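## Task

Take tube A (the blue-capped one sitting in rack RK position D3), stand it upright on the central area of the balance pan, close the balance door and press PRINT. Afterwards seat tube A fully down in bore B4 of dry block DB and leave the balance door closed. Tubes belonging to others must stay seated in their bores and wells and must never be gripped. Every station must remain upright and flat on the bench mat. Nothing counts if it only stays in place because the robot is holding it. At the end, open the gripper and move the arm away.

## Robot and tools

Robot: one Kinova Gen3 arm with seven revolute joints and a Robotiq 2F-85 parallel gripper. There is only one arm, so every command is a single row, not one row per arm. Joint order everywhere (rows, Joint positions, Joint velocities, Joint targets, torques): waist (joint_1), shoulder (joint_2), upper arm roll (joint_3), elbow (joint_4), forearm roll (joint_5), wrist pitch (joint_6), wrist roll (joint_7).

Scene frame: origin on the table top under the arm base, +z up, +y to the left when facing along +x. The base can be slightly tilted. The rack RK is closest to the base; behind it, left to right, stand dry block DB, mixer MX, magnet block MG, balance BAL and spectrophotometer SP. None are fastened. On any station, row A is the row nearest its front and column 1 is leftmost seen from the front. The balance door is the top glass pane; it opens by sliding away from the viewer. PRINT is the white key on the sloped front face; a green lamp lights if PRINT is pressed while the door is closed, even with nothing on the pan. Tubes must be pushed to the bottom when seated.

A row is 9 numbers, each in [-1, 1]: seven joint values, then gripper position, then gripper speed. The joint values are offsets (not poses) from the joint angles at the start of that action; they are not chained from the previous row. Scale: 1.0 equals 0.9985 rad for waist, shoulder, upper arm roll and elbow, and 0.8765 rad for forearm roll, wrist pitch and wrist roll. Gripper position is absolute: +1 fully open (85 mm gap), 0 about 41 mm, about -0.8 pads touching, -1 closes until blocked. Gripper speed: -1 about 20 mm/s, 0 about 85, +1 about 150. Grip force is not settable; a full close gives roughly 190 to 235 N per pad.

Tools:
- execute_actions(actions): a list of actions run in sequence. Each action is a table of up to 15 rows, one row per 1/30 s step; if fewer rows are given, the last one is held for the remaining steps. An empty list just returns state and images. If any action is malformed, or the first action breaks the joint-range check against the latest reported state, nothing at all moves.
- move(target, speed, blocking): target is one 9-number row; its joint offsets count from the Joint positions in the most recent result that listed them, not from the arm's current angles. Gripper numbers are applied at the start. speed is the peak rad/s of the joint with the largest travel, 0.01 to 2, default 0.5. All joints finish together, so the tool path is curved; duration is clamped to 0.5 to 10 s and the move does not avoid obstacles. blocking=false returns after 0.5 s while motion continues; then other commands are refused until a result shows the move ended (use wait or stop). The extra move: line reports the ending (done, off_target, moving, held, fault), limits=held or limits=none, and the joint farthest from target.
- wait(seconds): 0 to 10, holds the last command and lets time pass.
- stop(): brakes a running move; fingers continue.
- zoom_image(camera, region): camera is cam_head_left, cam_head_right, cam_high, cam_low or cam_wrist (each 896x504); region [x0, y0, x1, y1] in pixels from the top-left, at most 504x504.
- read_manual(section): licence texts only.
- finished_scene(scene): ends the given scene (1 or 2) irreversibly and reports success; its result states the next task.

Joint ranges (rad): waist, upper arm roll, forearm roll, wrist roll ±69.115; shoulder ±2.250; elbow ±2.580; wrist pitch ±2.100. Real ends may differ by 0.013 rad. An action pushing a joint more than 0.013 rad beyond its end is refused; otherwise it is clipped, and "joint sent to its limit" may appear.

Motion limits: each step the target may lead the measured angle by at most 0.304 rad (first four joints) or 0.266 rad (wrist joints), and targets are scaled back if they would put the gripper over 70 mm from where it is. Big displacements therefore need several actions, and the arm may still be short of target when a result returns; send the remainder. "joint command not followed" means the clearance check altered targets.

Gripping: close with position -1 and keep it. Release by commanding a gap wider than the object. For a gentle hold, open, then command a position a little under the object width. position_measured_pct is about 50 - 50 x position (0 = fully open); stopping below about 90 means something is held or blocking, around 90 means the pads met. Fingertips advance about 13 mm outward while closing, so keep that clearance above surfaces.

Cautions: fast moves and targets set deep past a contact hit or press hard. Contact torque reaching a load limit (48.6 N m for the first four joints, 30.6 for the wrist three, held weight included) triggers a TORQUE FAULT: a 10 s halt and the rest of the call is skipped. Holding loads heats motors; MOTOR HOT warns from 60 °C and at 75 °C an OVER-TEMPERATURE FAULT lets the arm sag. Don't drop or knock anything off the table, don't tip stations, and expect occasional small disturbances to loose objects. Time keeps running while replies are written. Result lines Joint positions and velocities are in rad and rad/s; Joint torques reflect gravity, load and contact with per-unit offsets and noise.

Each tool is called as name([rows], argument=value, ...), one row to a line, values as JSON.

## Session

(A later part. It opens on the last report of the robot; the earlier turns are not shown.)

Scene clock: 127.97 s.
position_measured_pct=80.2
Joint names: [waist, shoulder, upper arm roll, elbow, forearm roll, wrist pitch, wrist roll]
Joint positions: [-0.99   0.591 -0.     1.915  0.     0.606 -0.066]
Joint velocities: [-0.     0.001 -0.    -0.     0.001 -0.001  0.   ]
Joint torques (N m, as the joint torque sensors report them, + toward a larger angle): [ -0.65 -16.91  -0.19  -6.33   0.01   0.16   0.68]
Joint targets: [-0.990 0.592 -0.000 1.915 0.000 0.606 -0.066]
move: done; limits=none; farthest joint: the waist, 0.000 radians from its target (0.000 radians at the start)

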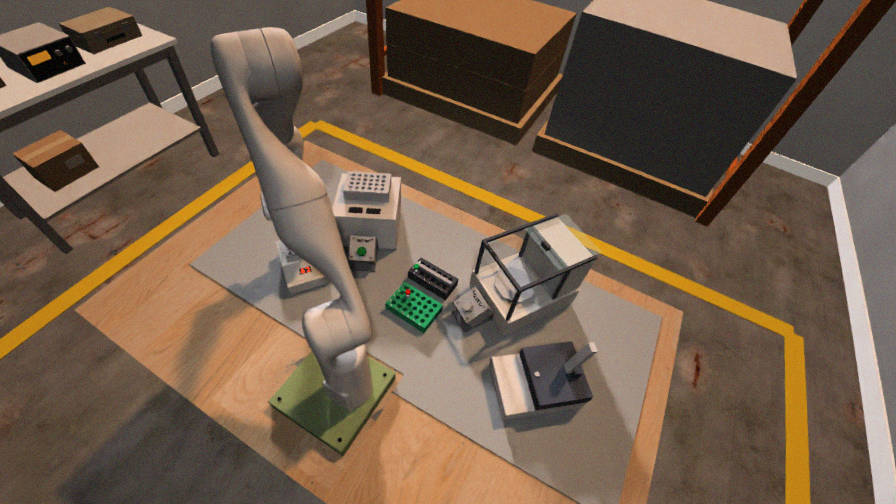

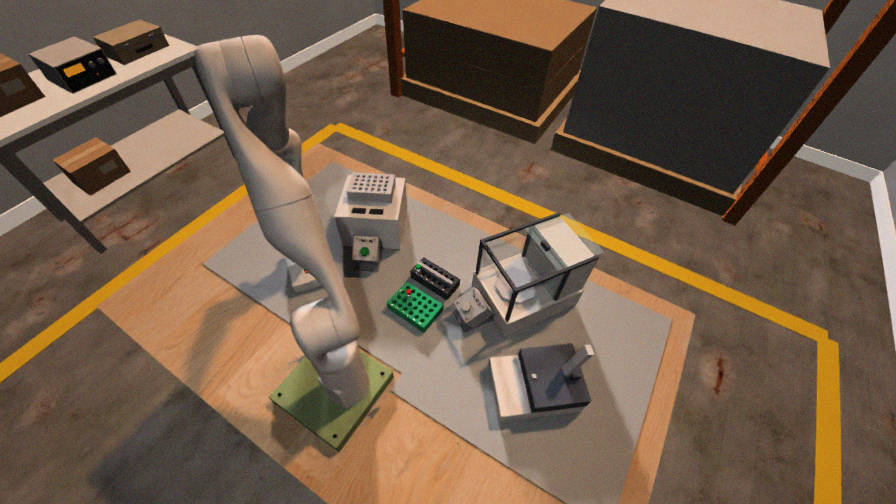

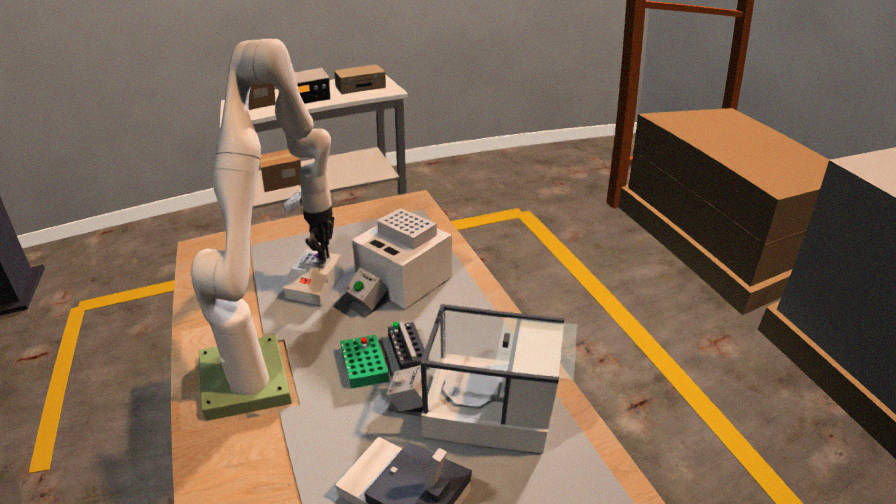

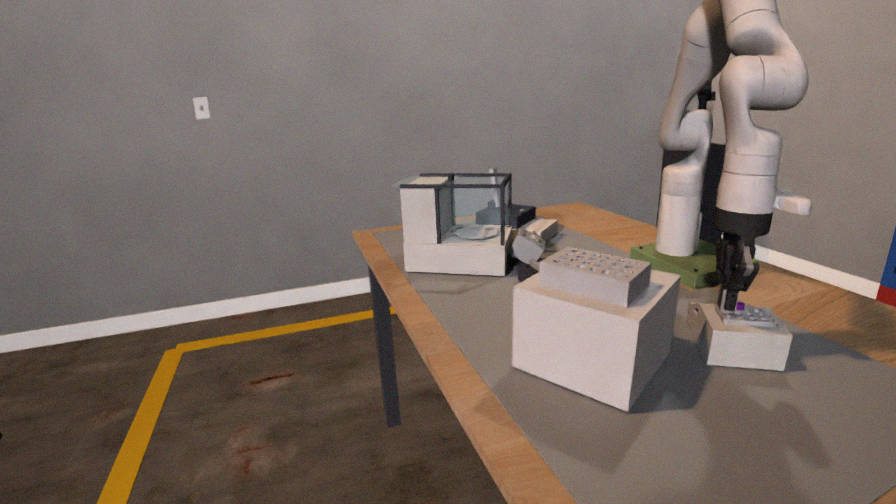

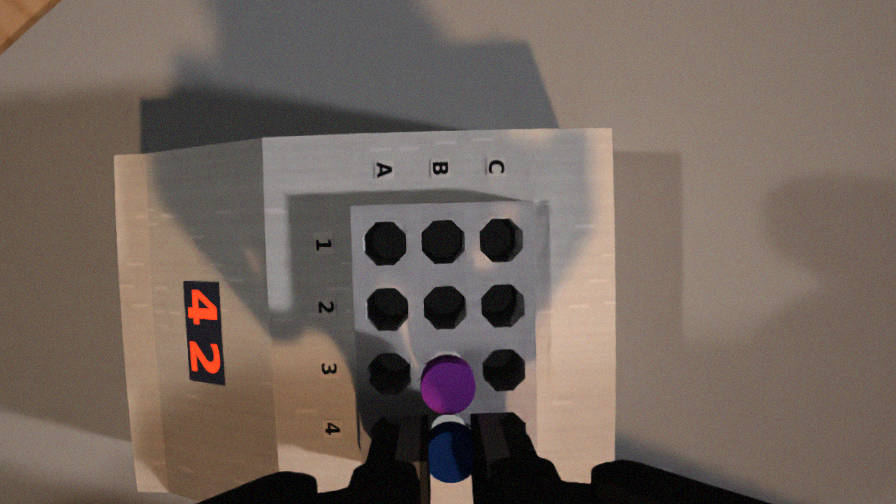

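move(target=[0,0.0083,0,0.003,0,-0.0128,0,-0.64,-0.6], speed=0.025)

Scene clock: 129.13 s.
position_measured_pct=80.2
Joint names: [waist, shoulder, upper arm roll, elbow, forearm roll, wrist pitch, wrist roll]
Joint positions: [-0.989  0.596  0.     1.918  0.     0.596 -0.066]
Joint velocities: [ 0.002 -0.002 -0.    -0.     0.002  0.003 -0.   ]
Joint torques (N m, as the joint torque sensors report them, + toward a larger angle): [ -0.57 -14.37  -0.78  -6.26   0.08  -0.48   0.7 ]
Joint targets: [-0.990 0.600 -0.000 1.918 0.000 0.595 -0.066]
move: done; limits=none; farthest joint: the shoulder, 0.003 radians from its target (0.008 radians at the start)

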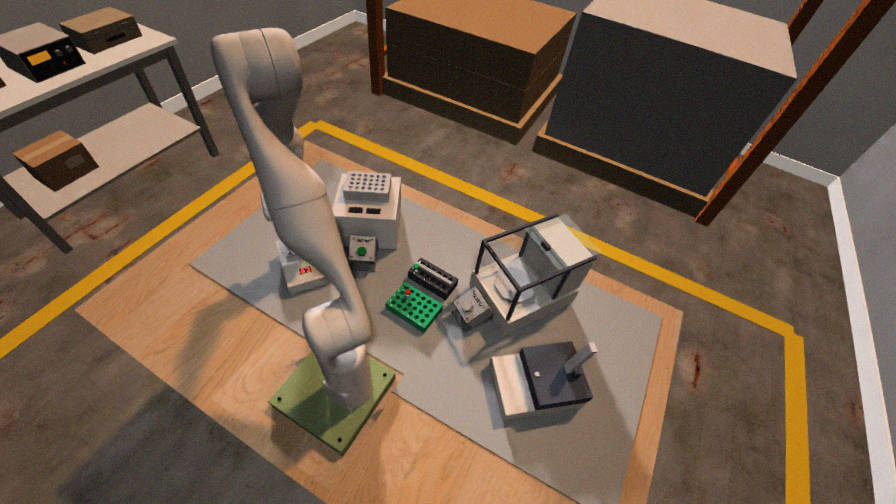

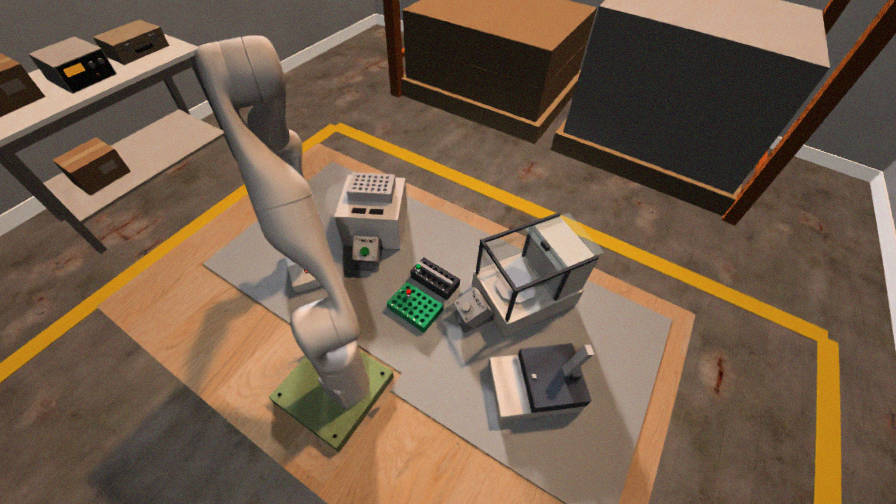

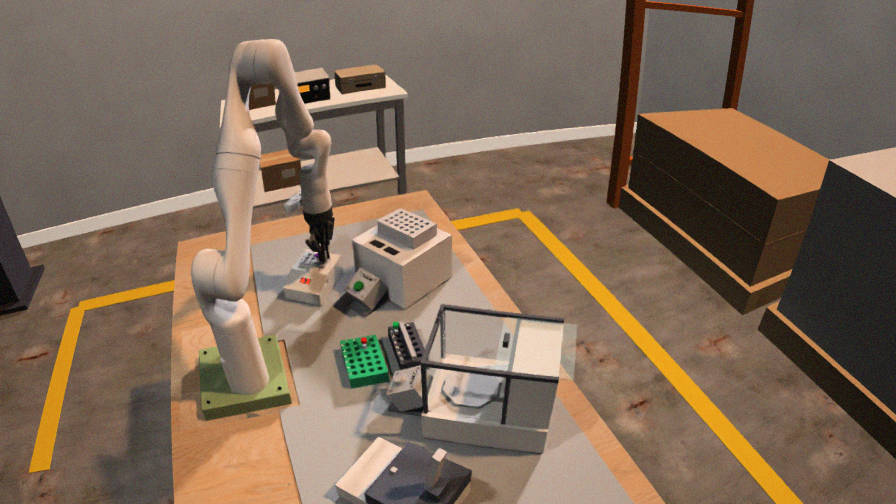

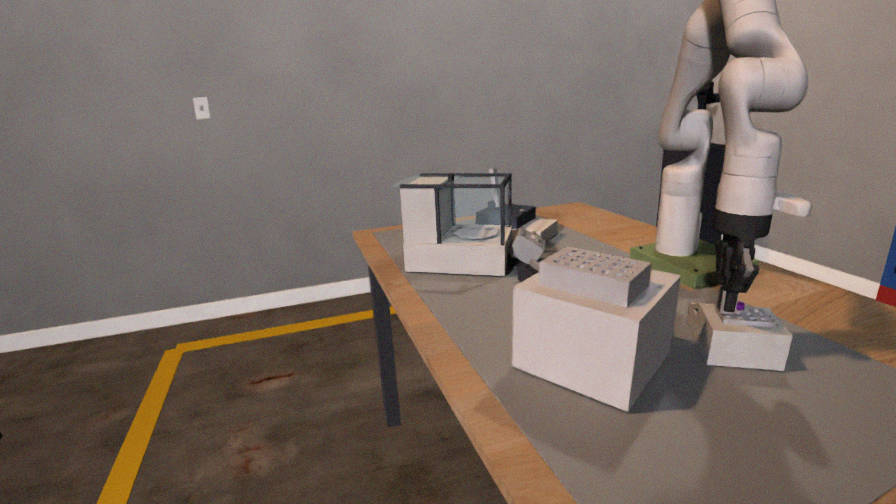

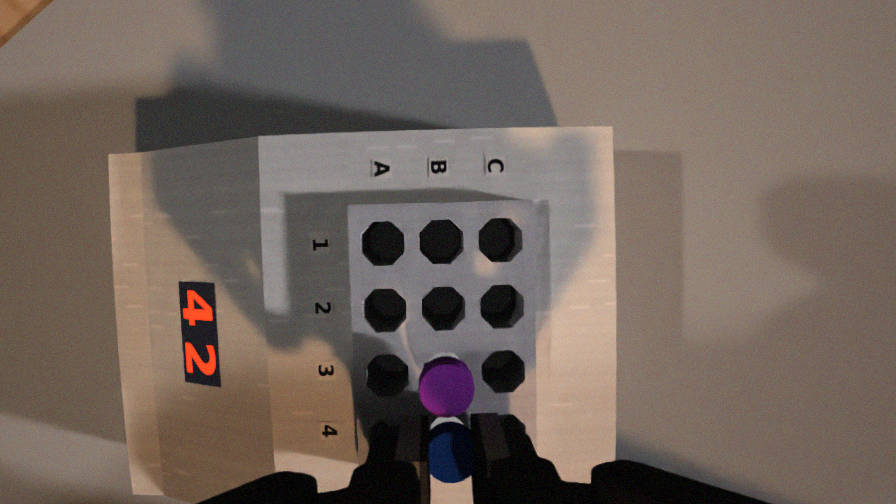

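execute_actions([
  [[0,0.001,0,-0.001,0,0.002,0,-0.42,-0.4]],
])

move(target=[0,-0.0989,0,-0.0499,0,0.1694,0,-0.42,-0.4], speed=0.3)

zoom_image(camera="cam_low", region=[690, 270, 790, 345])

zoom_image(camera="cam_wrist", region=[360, 280, 540, 450])

Scene clock: 130.10 s.
position_measured_pct=71.0
Joint names: [waist, shoulder, upper arm roll, elbow, forearm roll, wrist pitch, wrist roll]
Joint positions: [-0.989  0.597  0.     1.917  0.     0.598 -0.066]
Joint velocities: [ 0.     0.001 -0.001  0.    -0.001 -0.002 -0.   ]
Joint torques (N m, as the joint torque sensors report them, + toward a larger angle): [ -0.47 -16.73  -0.4   -6.49   0.15   0.17   0.21]
Joint targets: [-0.989 0.597 0.000 1.917 0.000 0.598 -0.066]

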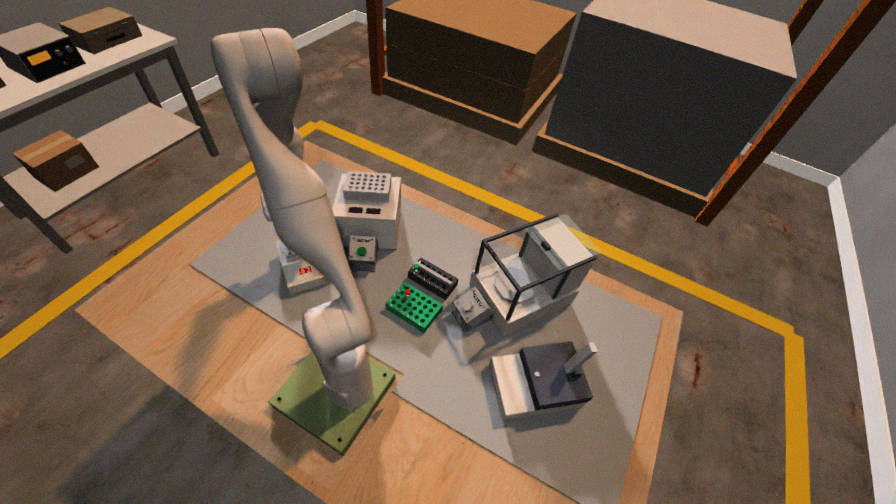

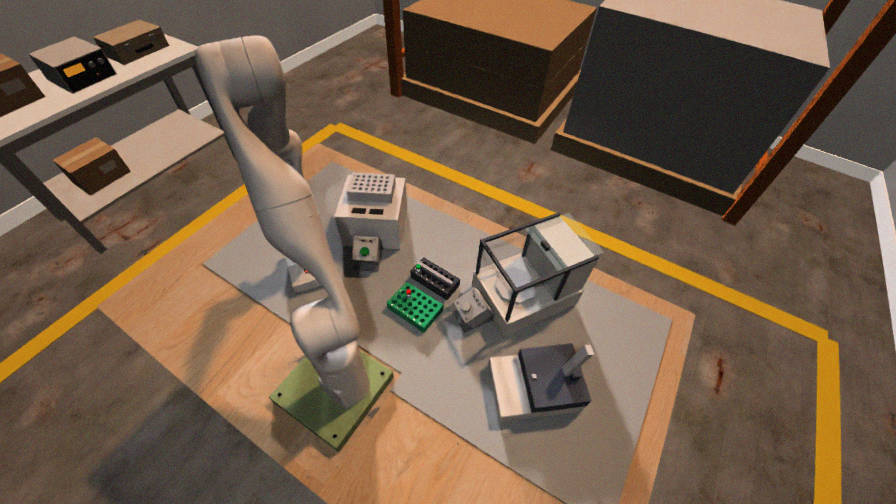

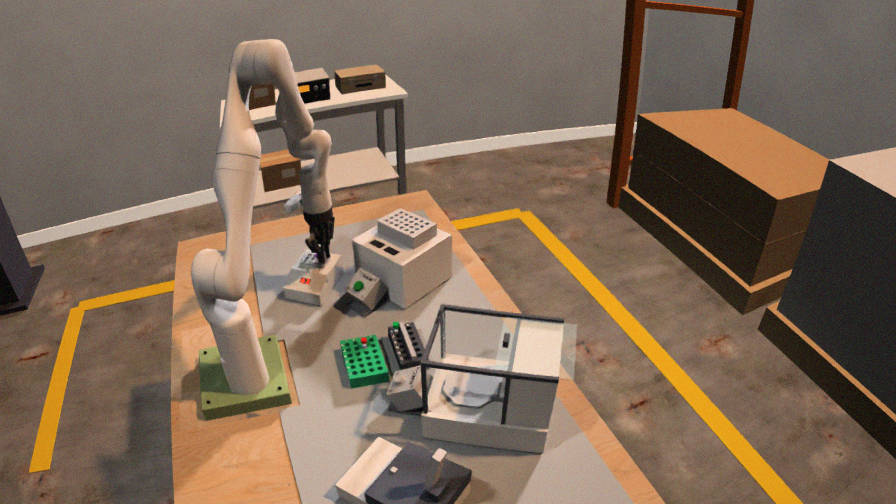

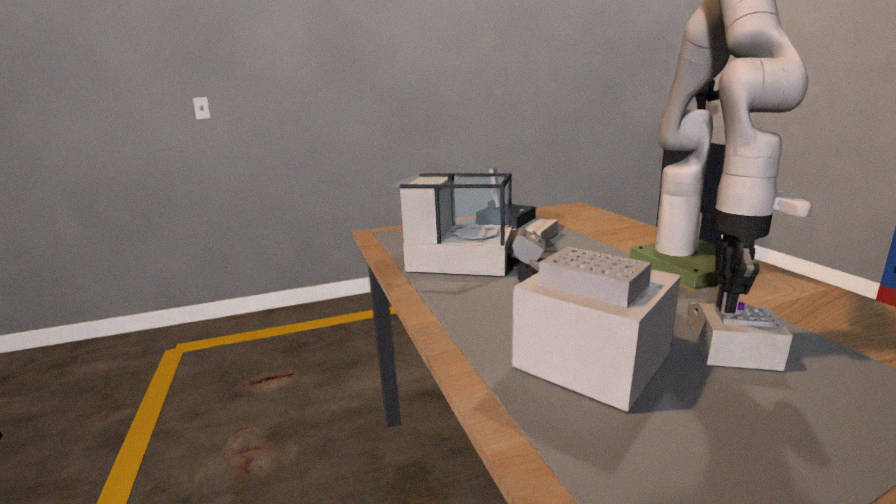

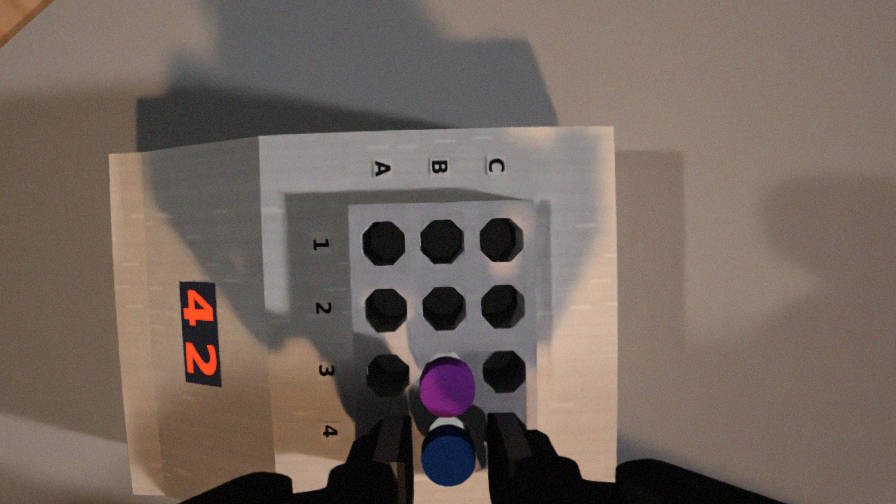

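Scene clock: 130.93 s.
position_measured_pct=71.0
Joint names: [waist, shoulder, upper arm roll, elbow, forearm roll, wrist pitch, wrist roll]
Joint positions: [-0.989  0.499  0.     1.867  0.     0.747 -0.066]
Joint velocities: [-0.001 -0.004 -0.    -0.     0.001  0.    -0.   ]
Joint torques (N m, as the joint torque sensors report them, + toward a larger angle): [ -0.53 -15.7   -0.4   -7.1    0.12   0.27   0.82]
Joint targets: [-0.989 0.499 0.000 1.867 0.000 0.747 -0.066]
move: done; limits=none; farthest joint: the shoulder, 0.001 radians from its target (0.099 radians at the start)

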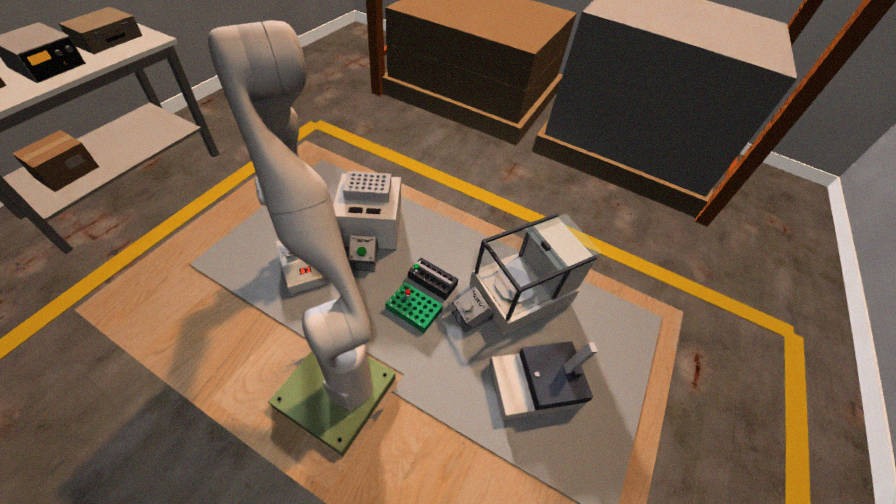

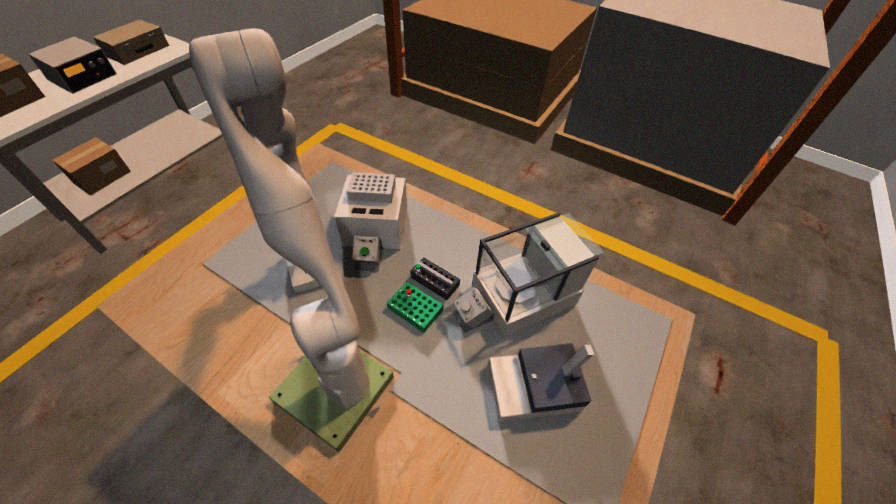

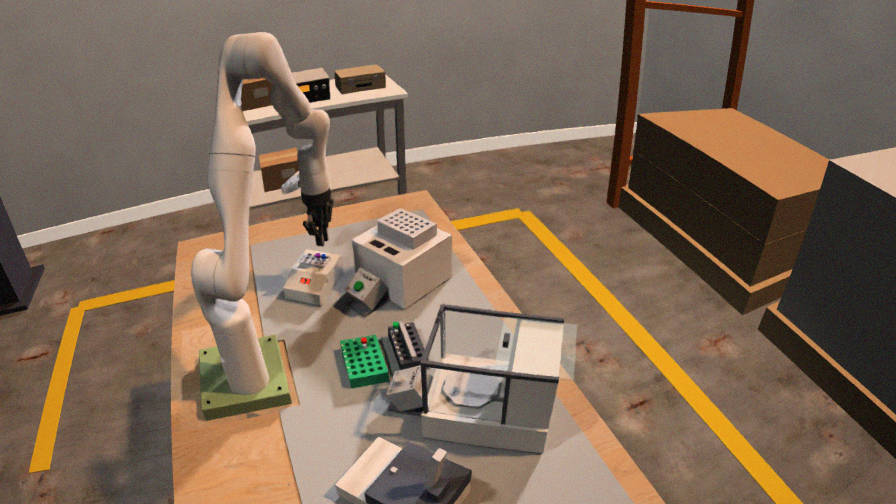

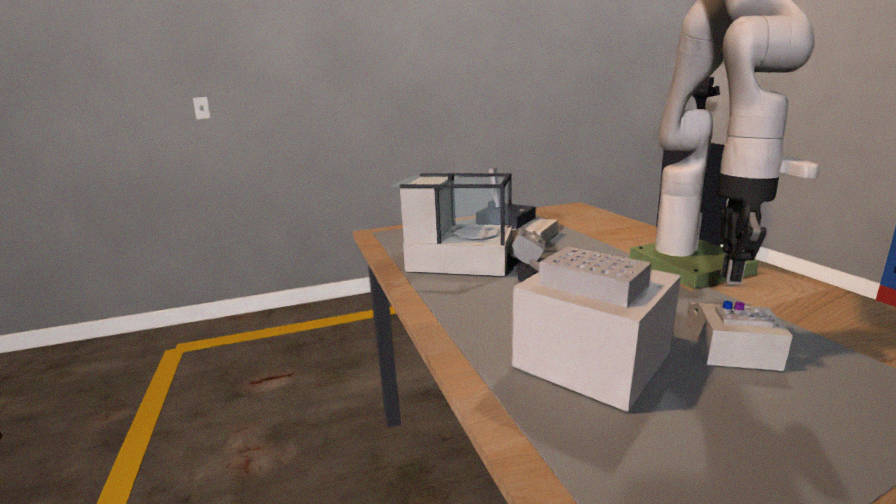

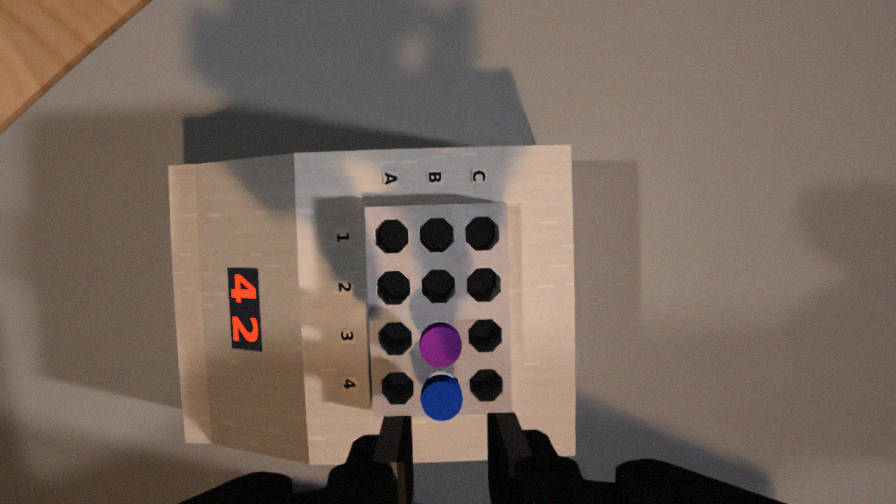

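Region (690, 270, 790, 345) of cam_low's 896x504 image, scaled by 5.040, with more detail than that image has; it fills the top 378 rows of this view, and the rest is white.

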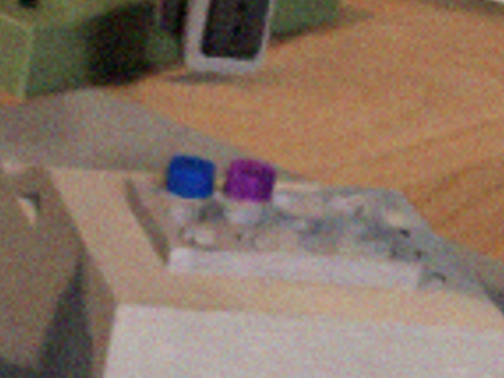

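Region (360, 280, 540, 450) of cam_wrist's 896x504 image, scaled by 2.800.

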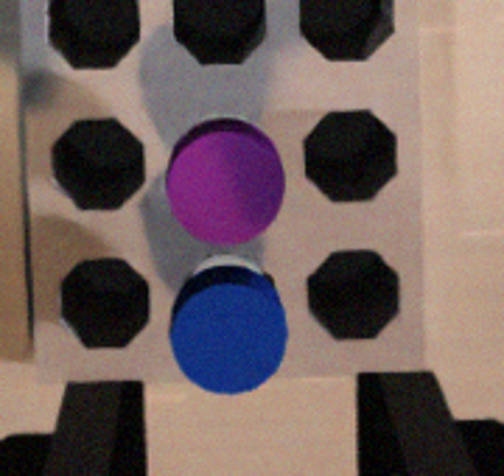

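move(target=[0.09,-0.193,0,-0.154,0,0.429,0.42,-0.85,0], speed=0.7)

Scene clock: 132.97 s.
position_measured_pct=90.5
Joint names: [waist, shoulder, upper arm roll, elbow, forearm roll, wrist pitch, wrist roll]
Joint positions: [-0.9    0.306  0.     1.713  0.     1.123  0.302]
Joint velocities: [ 0.002 -0.003 -0.     0.001 -0.002 -0.002 -0.   ]
Joint torques (N m, as the joint torque sensors report them, + toward a larger angle): [ -0.1  -14.32  -0.15  -9.02   0.06   0.32   0.5 ]
Joint targets: [-0.900 0.306 0.000 1.713 0.000 1.123 0.302]
move: done; limits=none; farthest joint: the waist, 0.001 radians from its target (0.090 radians at the start)

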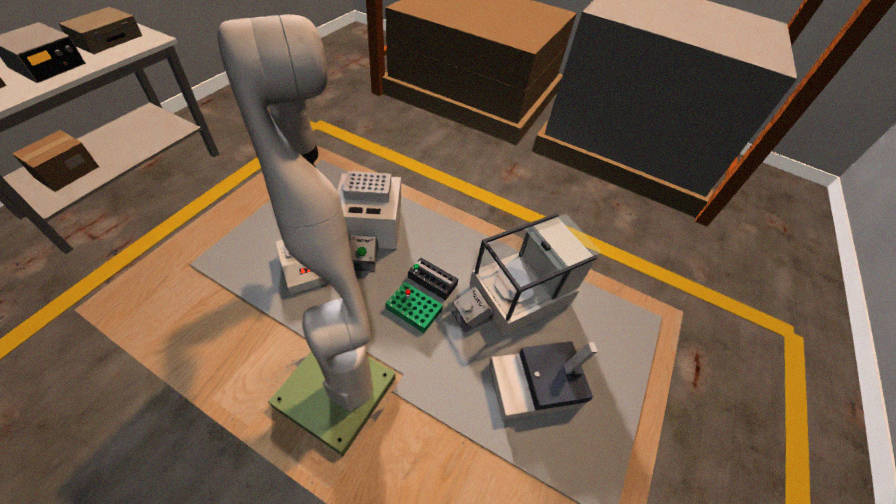

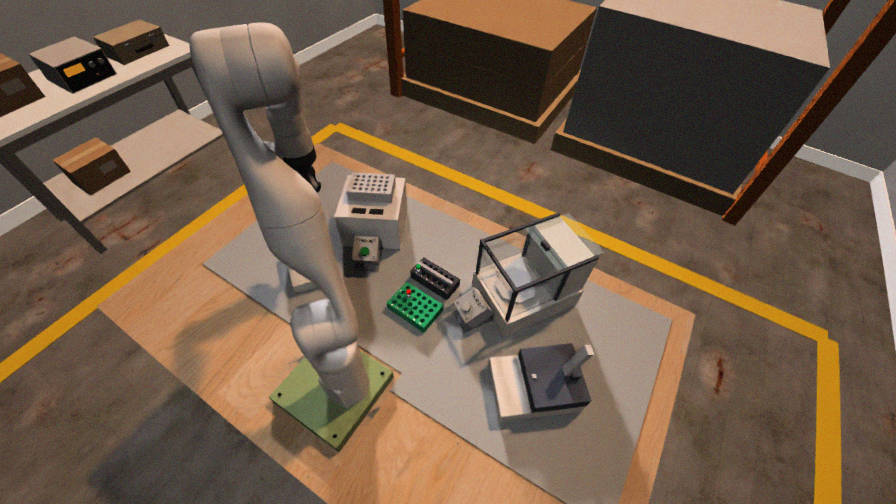

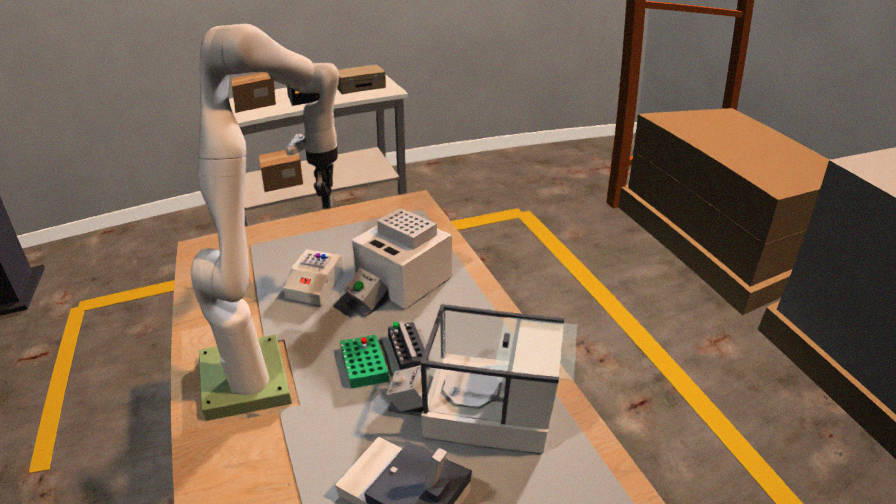

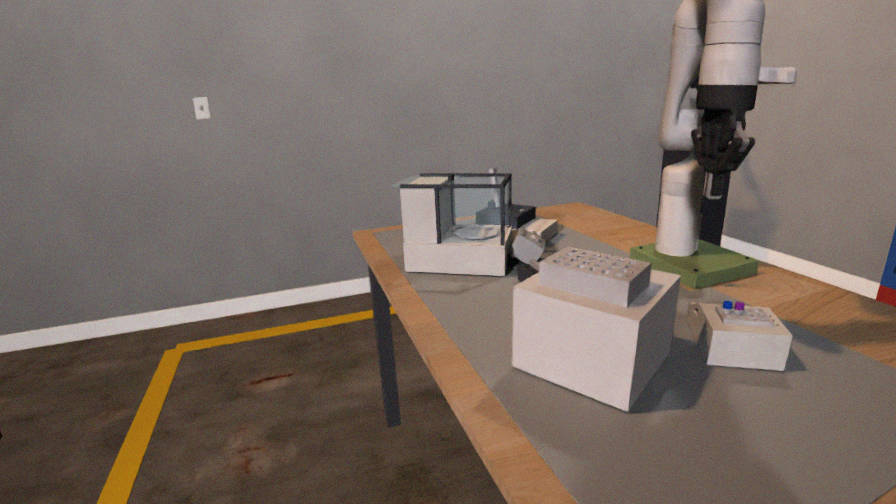

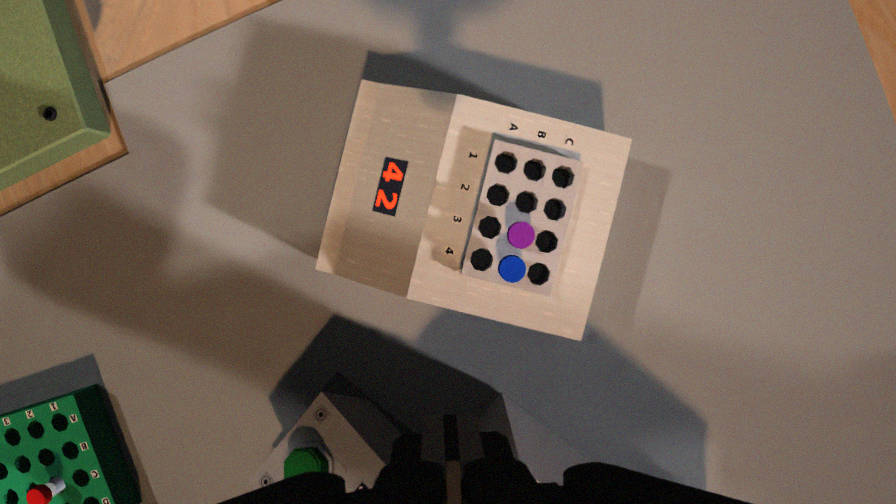

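move(target=[0.962,0.264,0,-0.416,0,0.1725,0.912,-0.85,0], speed=0.9)

move(target=[0.374,0.1025,0,-0.1619,0,0.0671,0.3544,-0.85,0], speed=0.7)

Scene clock: 135.17 s.
position_measured_pct=90.5
Joint names: [waist, shoulder, upper arm roll, elbow, forearm roll, wrist pitch, wrist roll]
Joint positions: [0.061 0.57  0.    1.298 0.    1.274 1.101]
Joint velocities: [ 0.003  0.003 -0.    -0.001  0.001  0.001 -0.   ]
Joint torques (N m, as the joint torque sensors report them, + toward a larger angle): [  0.06 -19.2   -0.09  -9.65   0.21   0.35   0.59]
Joint targets: [0.061 0.570 0.000 1.298 0.000 1.274 1.101]
move: done; limits=none; farthest joint: the waist, 0.000 radians from its target (0.960 radians at the start)

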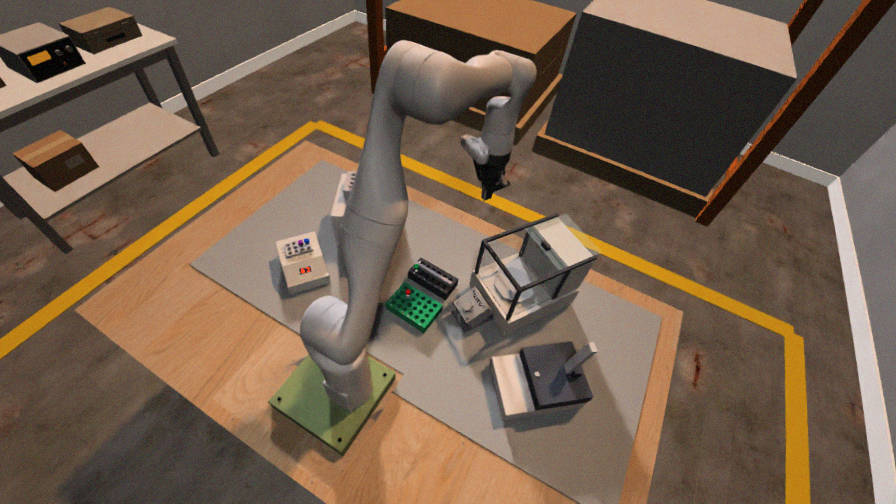

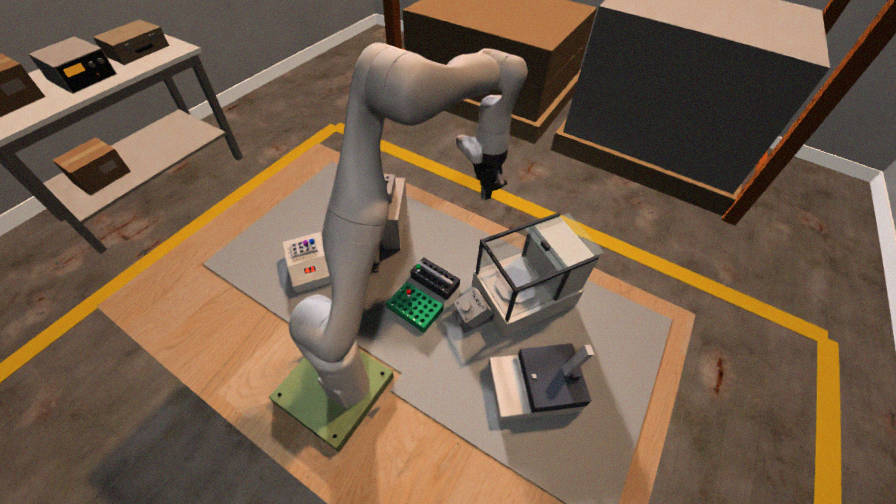

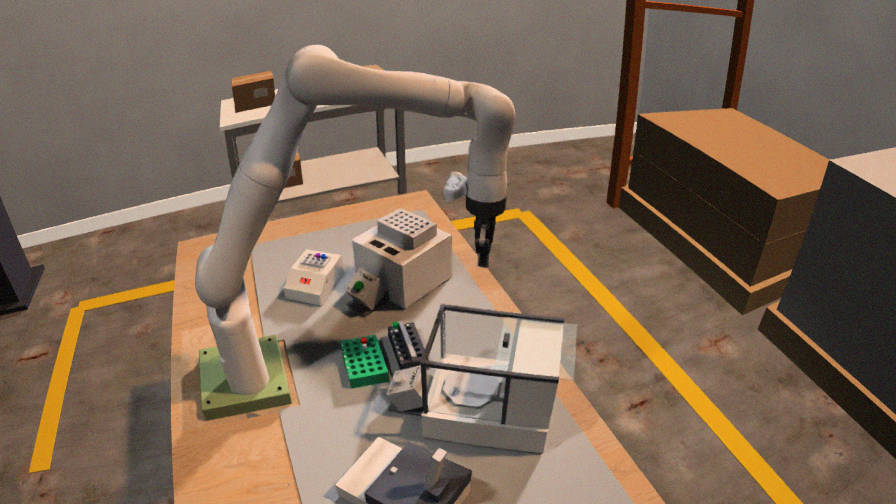

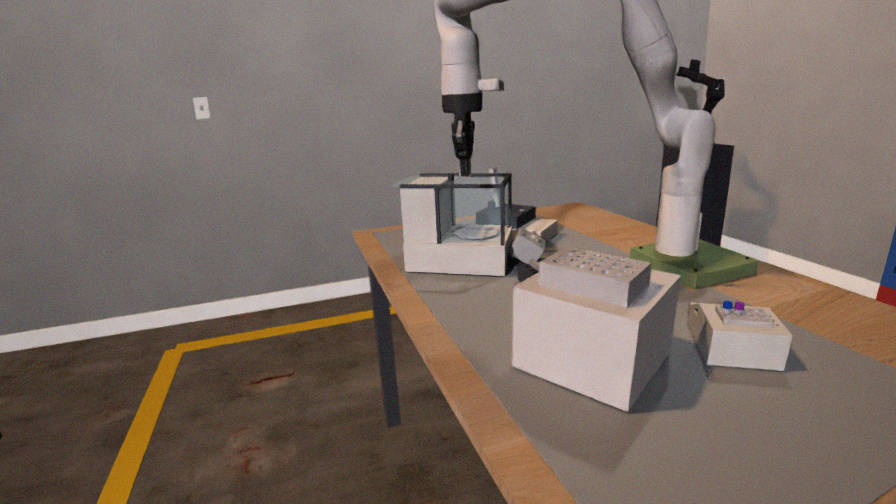

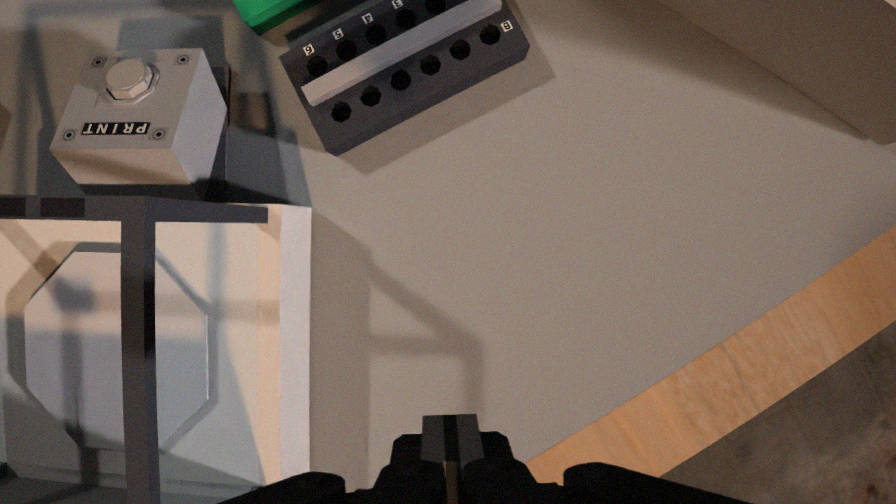

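Scene clock: 136.33 s.
position_measured_pct=90.5
Joint names: [waist, shoulder, upper arm roll, elbow, forearm roll, wrist pitch, wrist roll]
Joint positions: [0.434 0.672 0.    1.136 0.    1.333 1.412]
Joint velocities: [ 0.001  0.002 -0.    -0.001  0.     0.001 -0.   ]
Joint torques (N m, as the joint torque sensors report them, + toward a larger angle): [  0.3  -20.7   -0.04  -9.45   0.23   0.31   0.66]
Joint targets: [0.434 0.672 0.000 1.136 0.000 1.333 1.412]
move: done; limits=none; farthest joint: the waist, 0.001 radians from its target (0.374 radians at the start)

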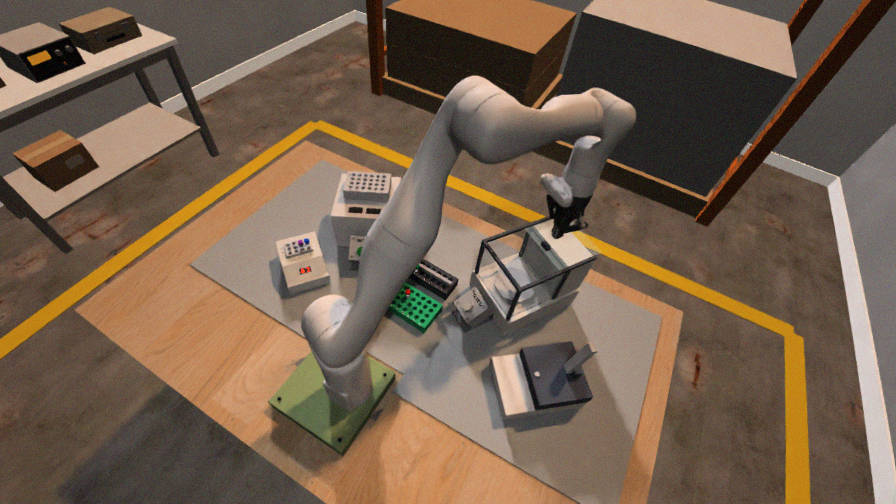

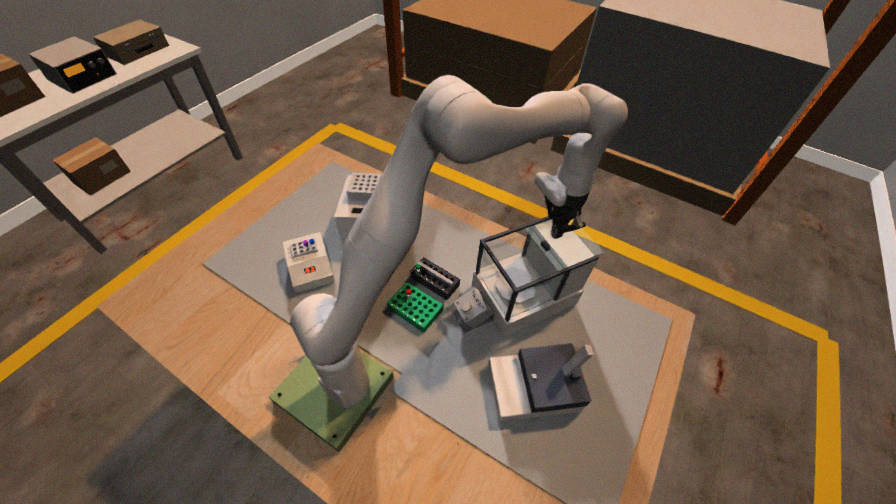

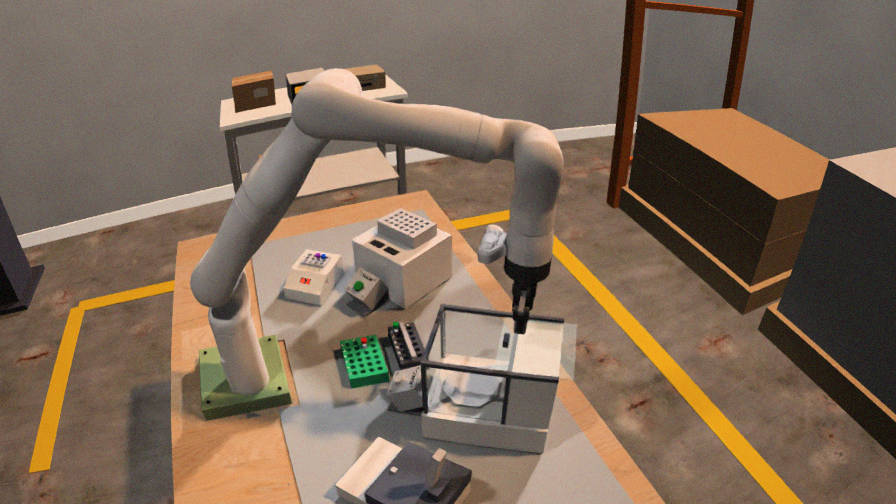

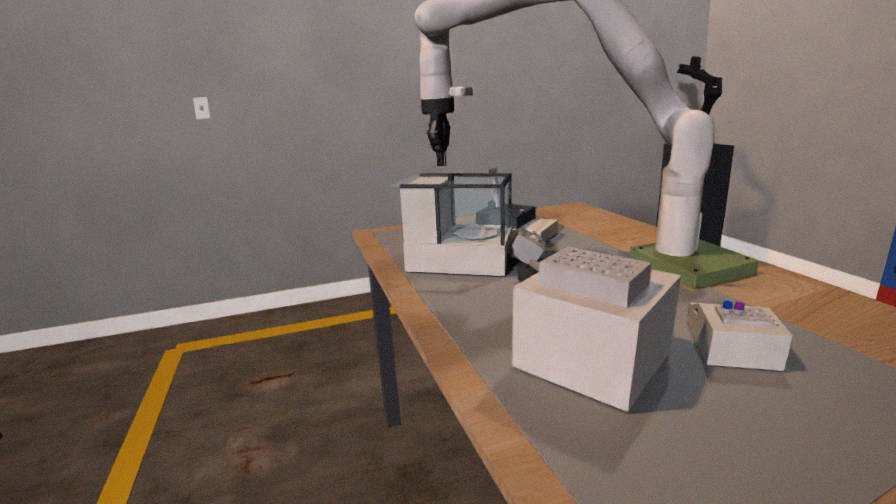

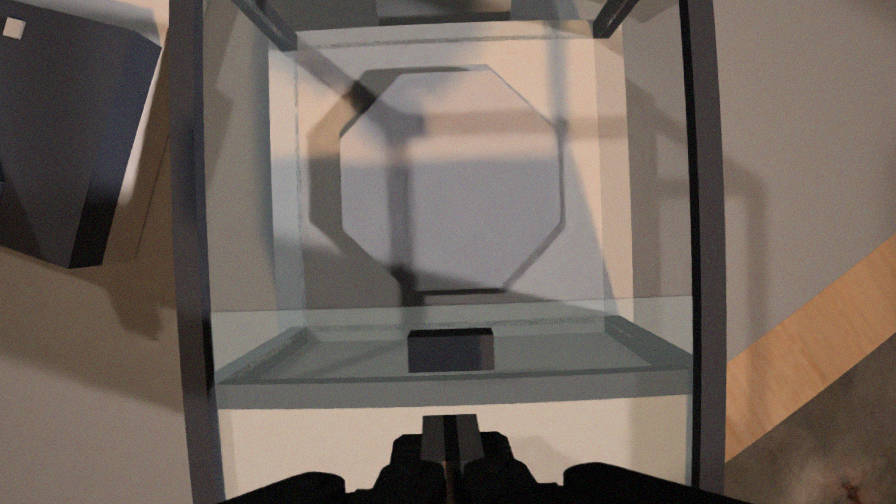

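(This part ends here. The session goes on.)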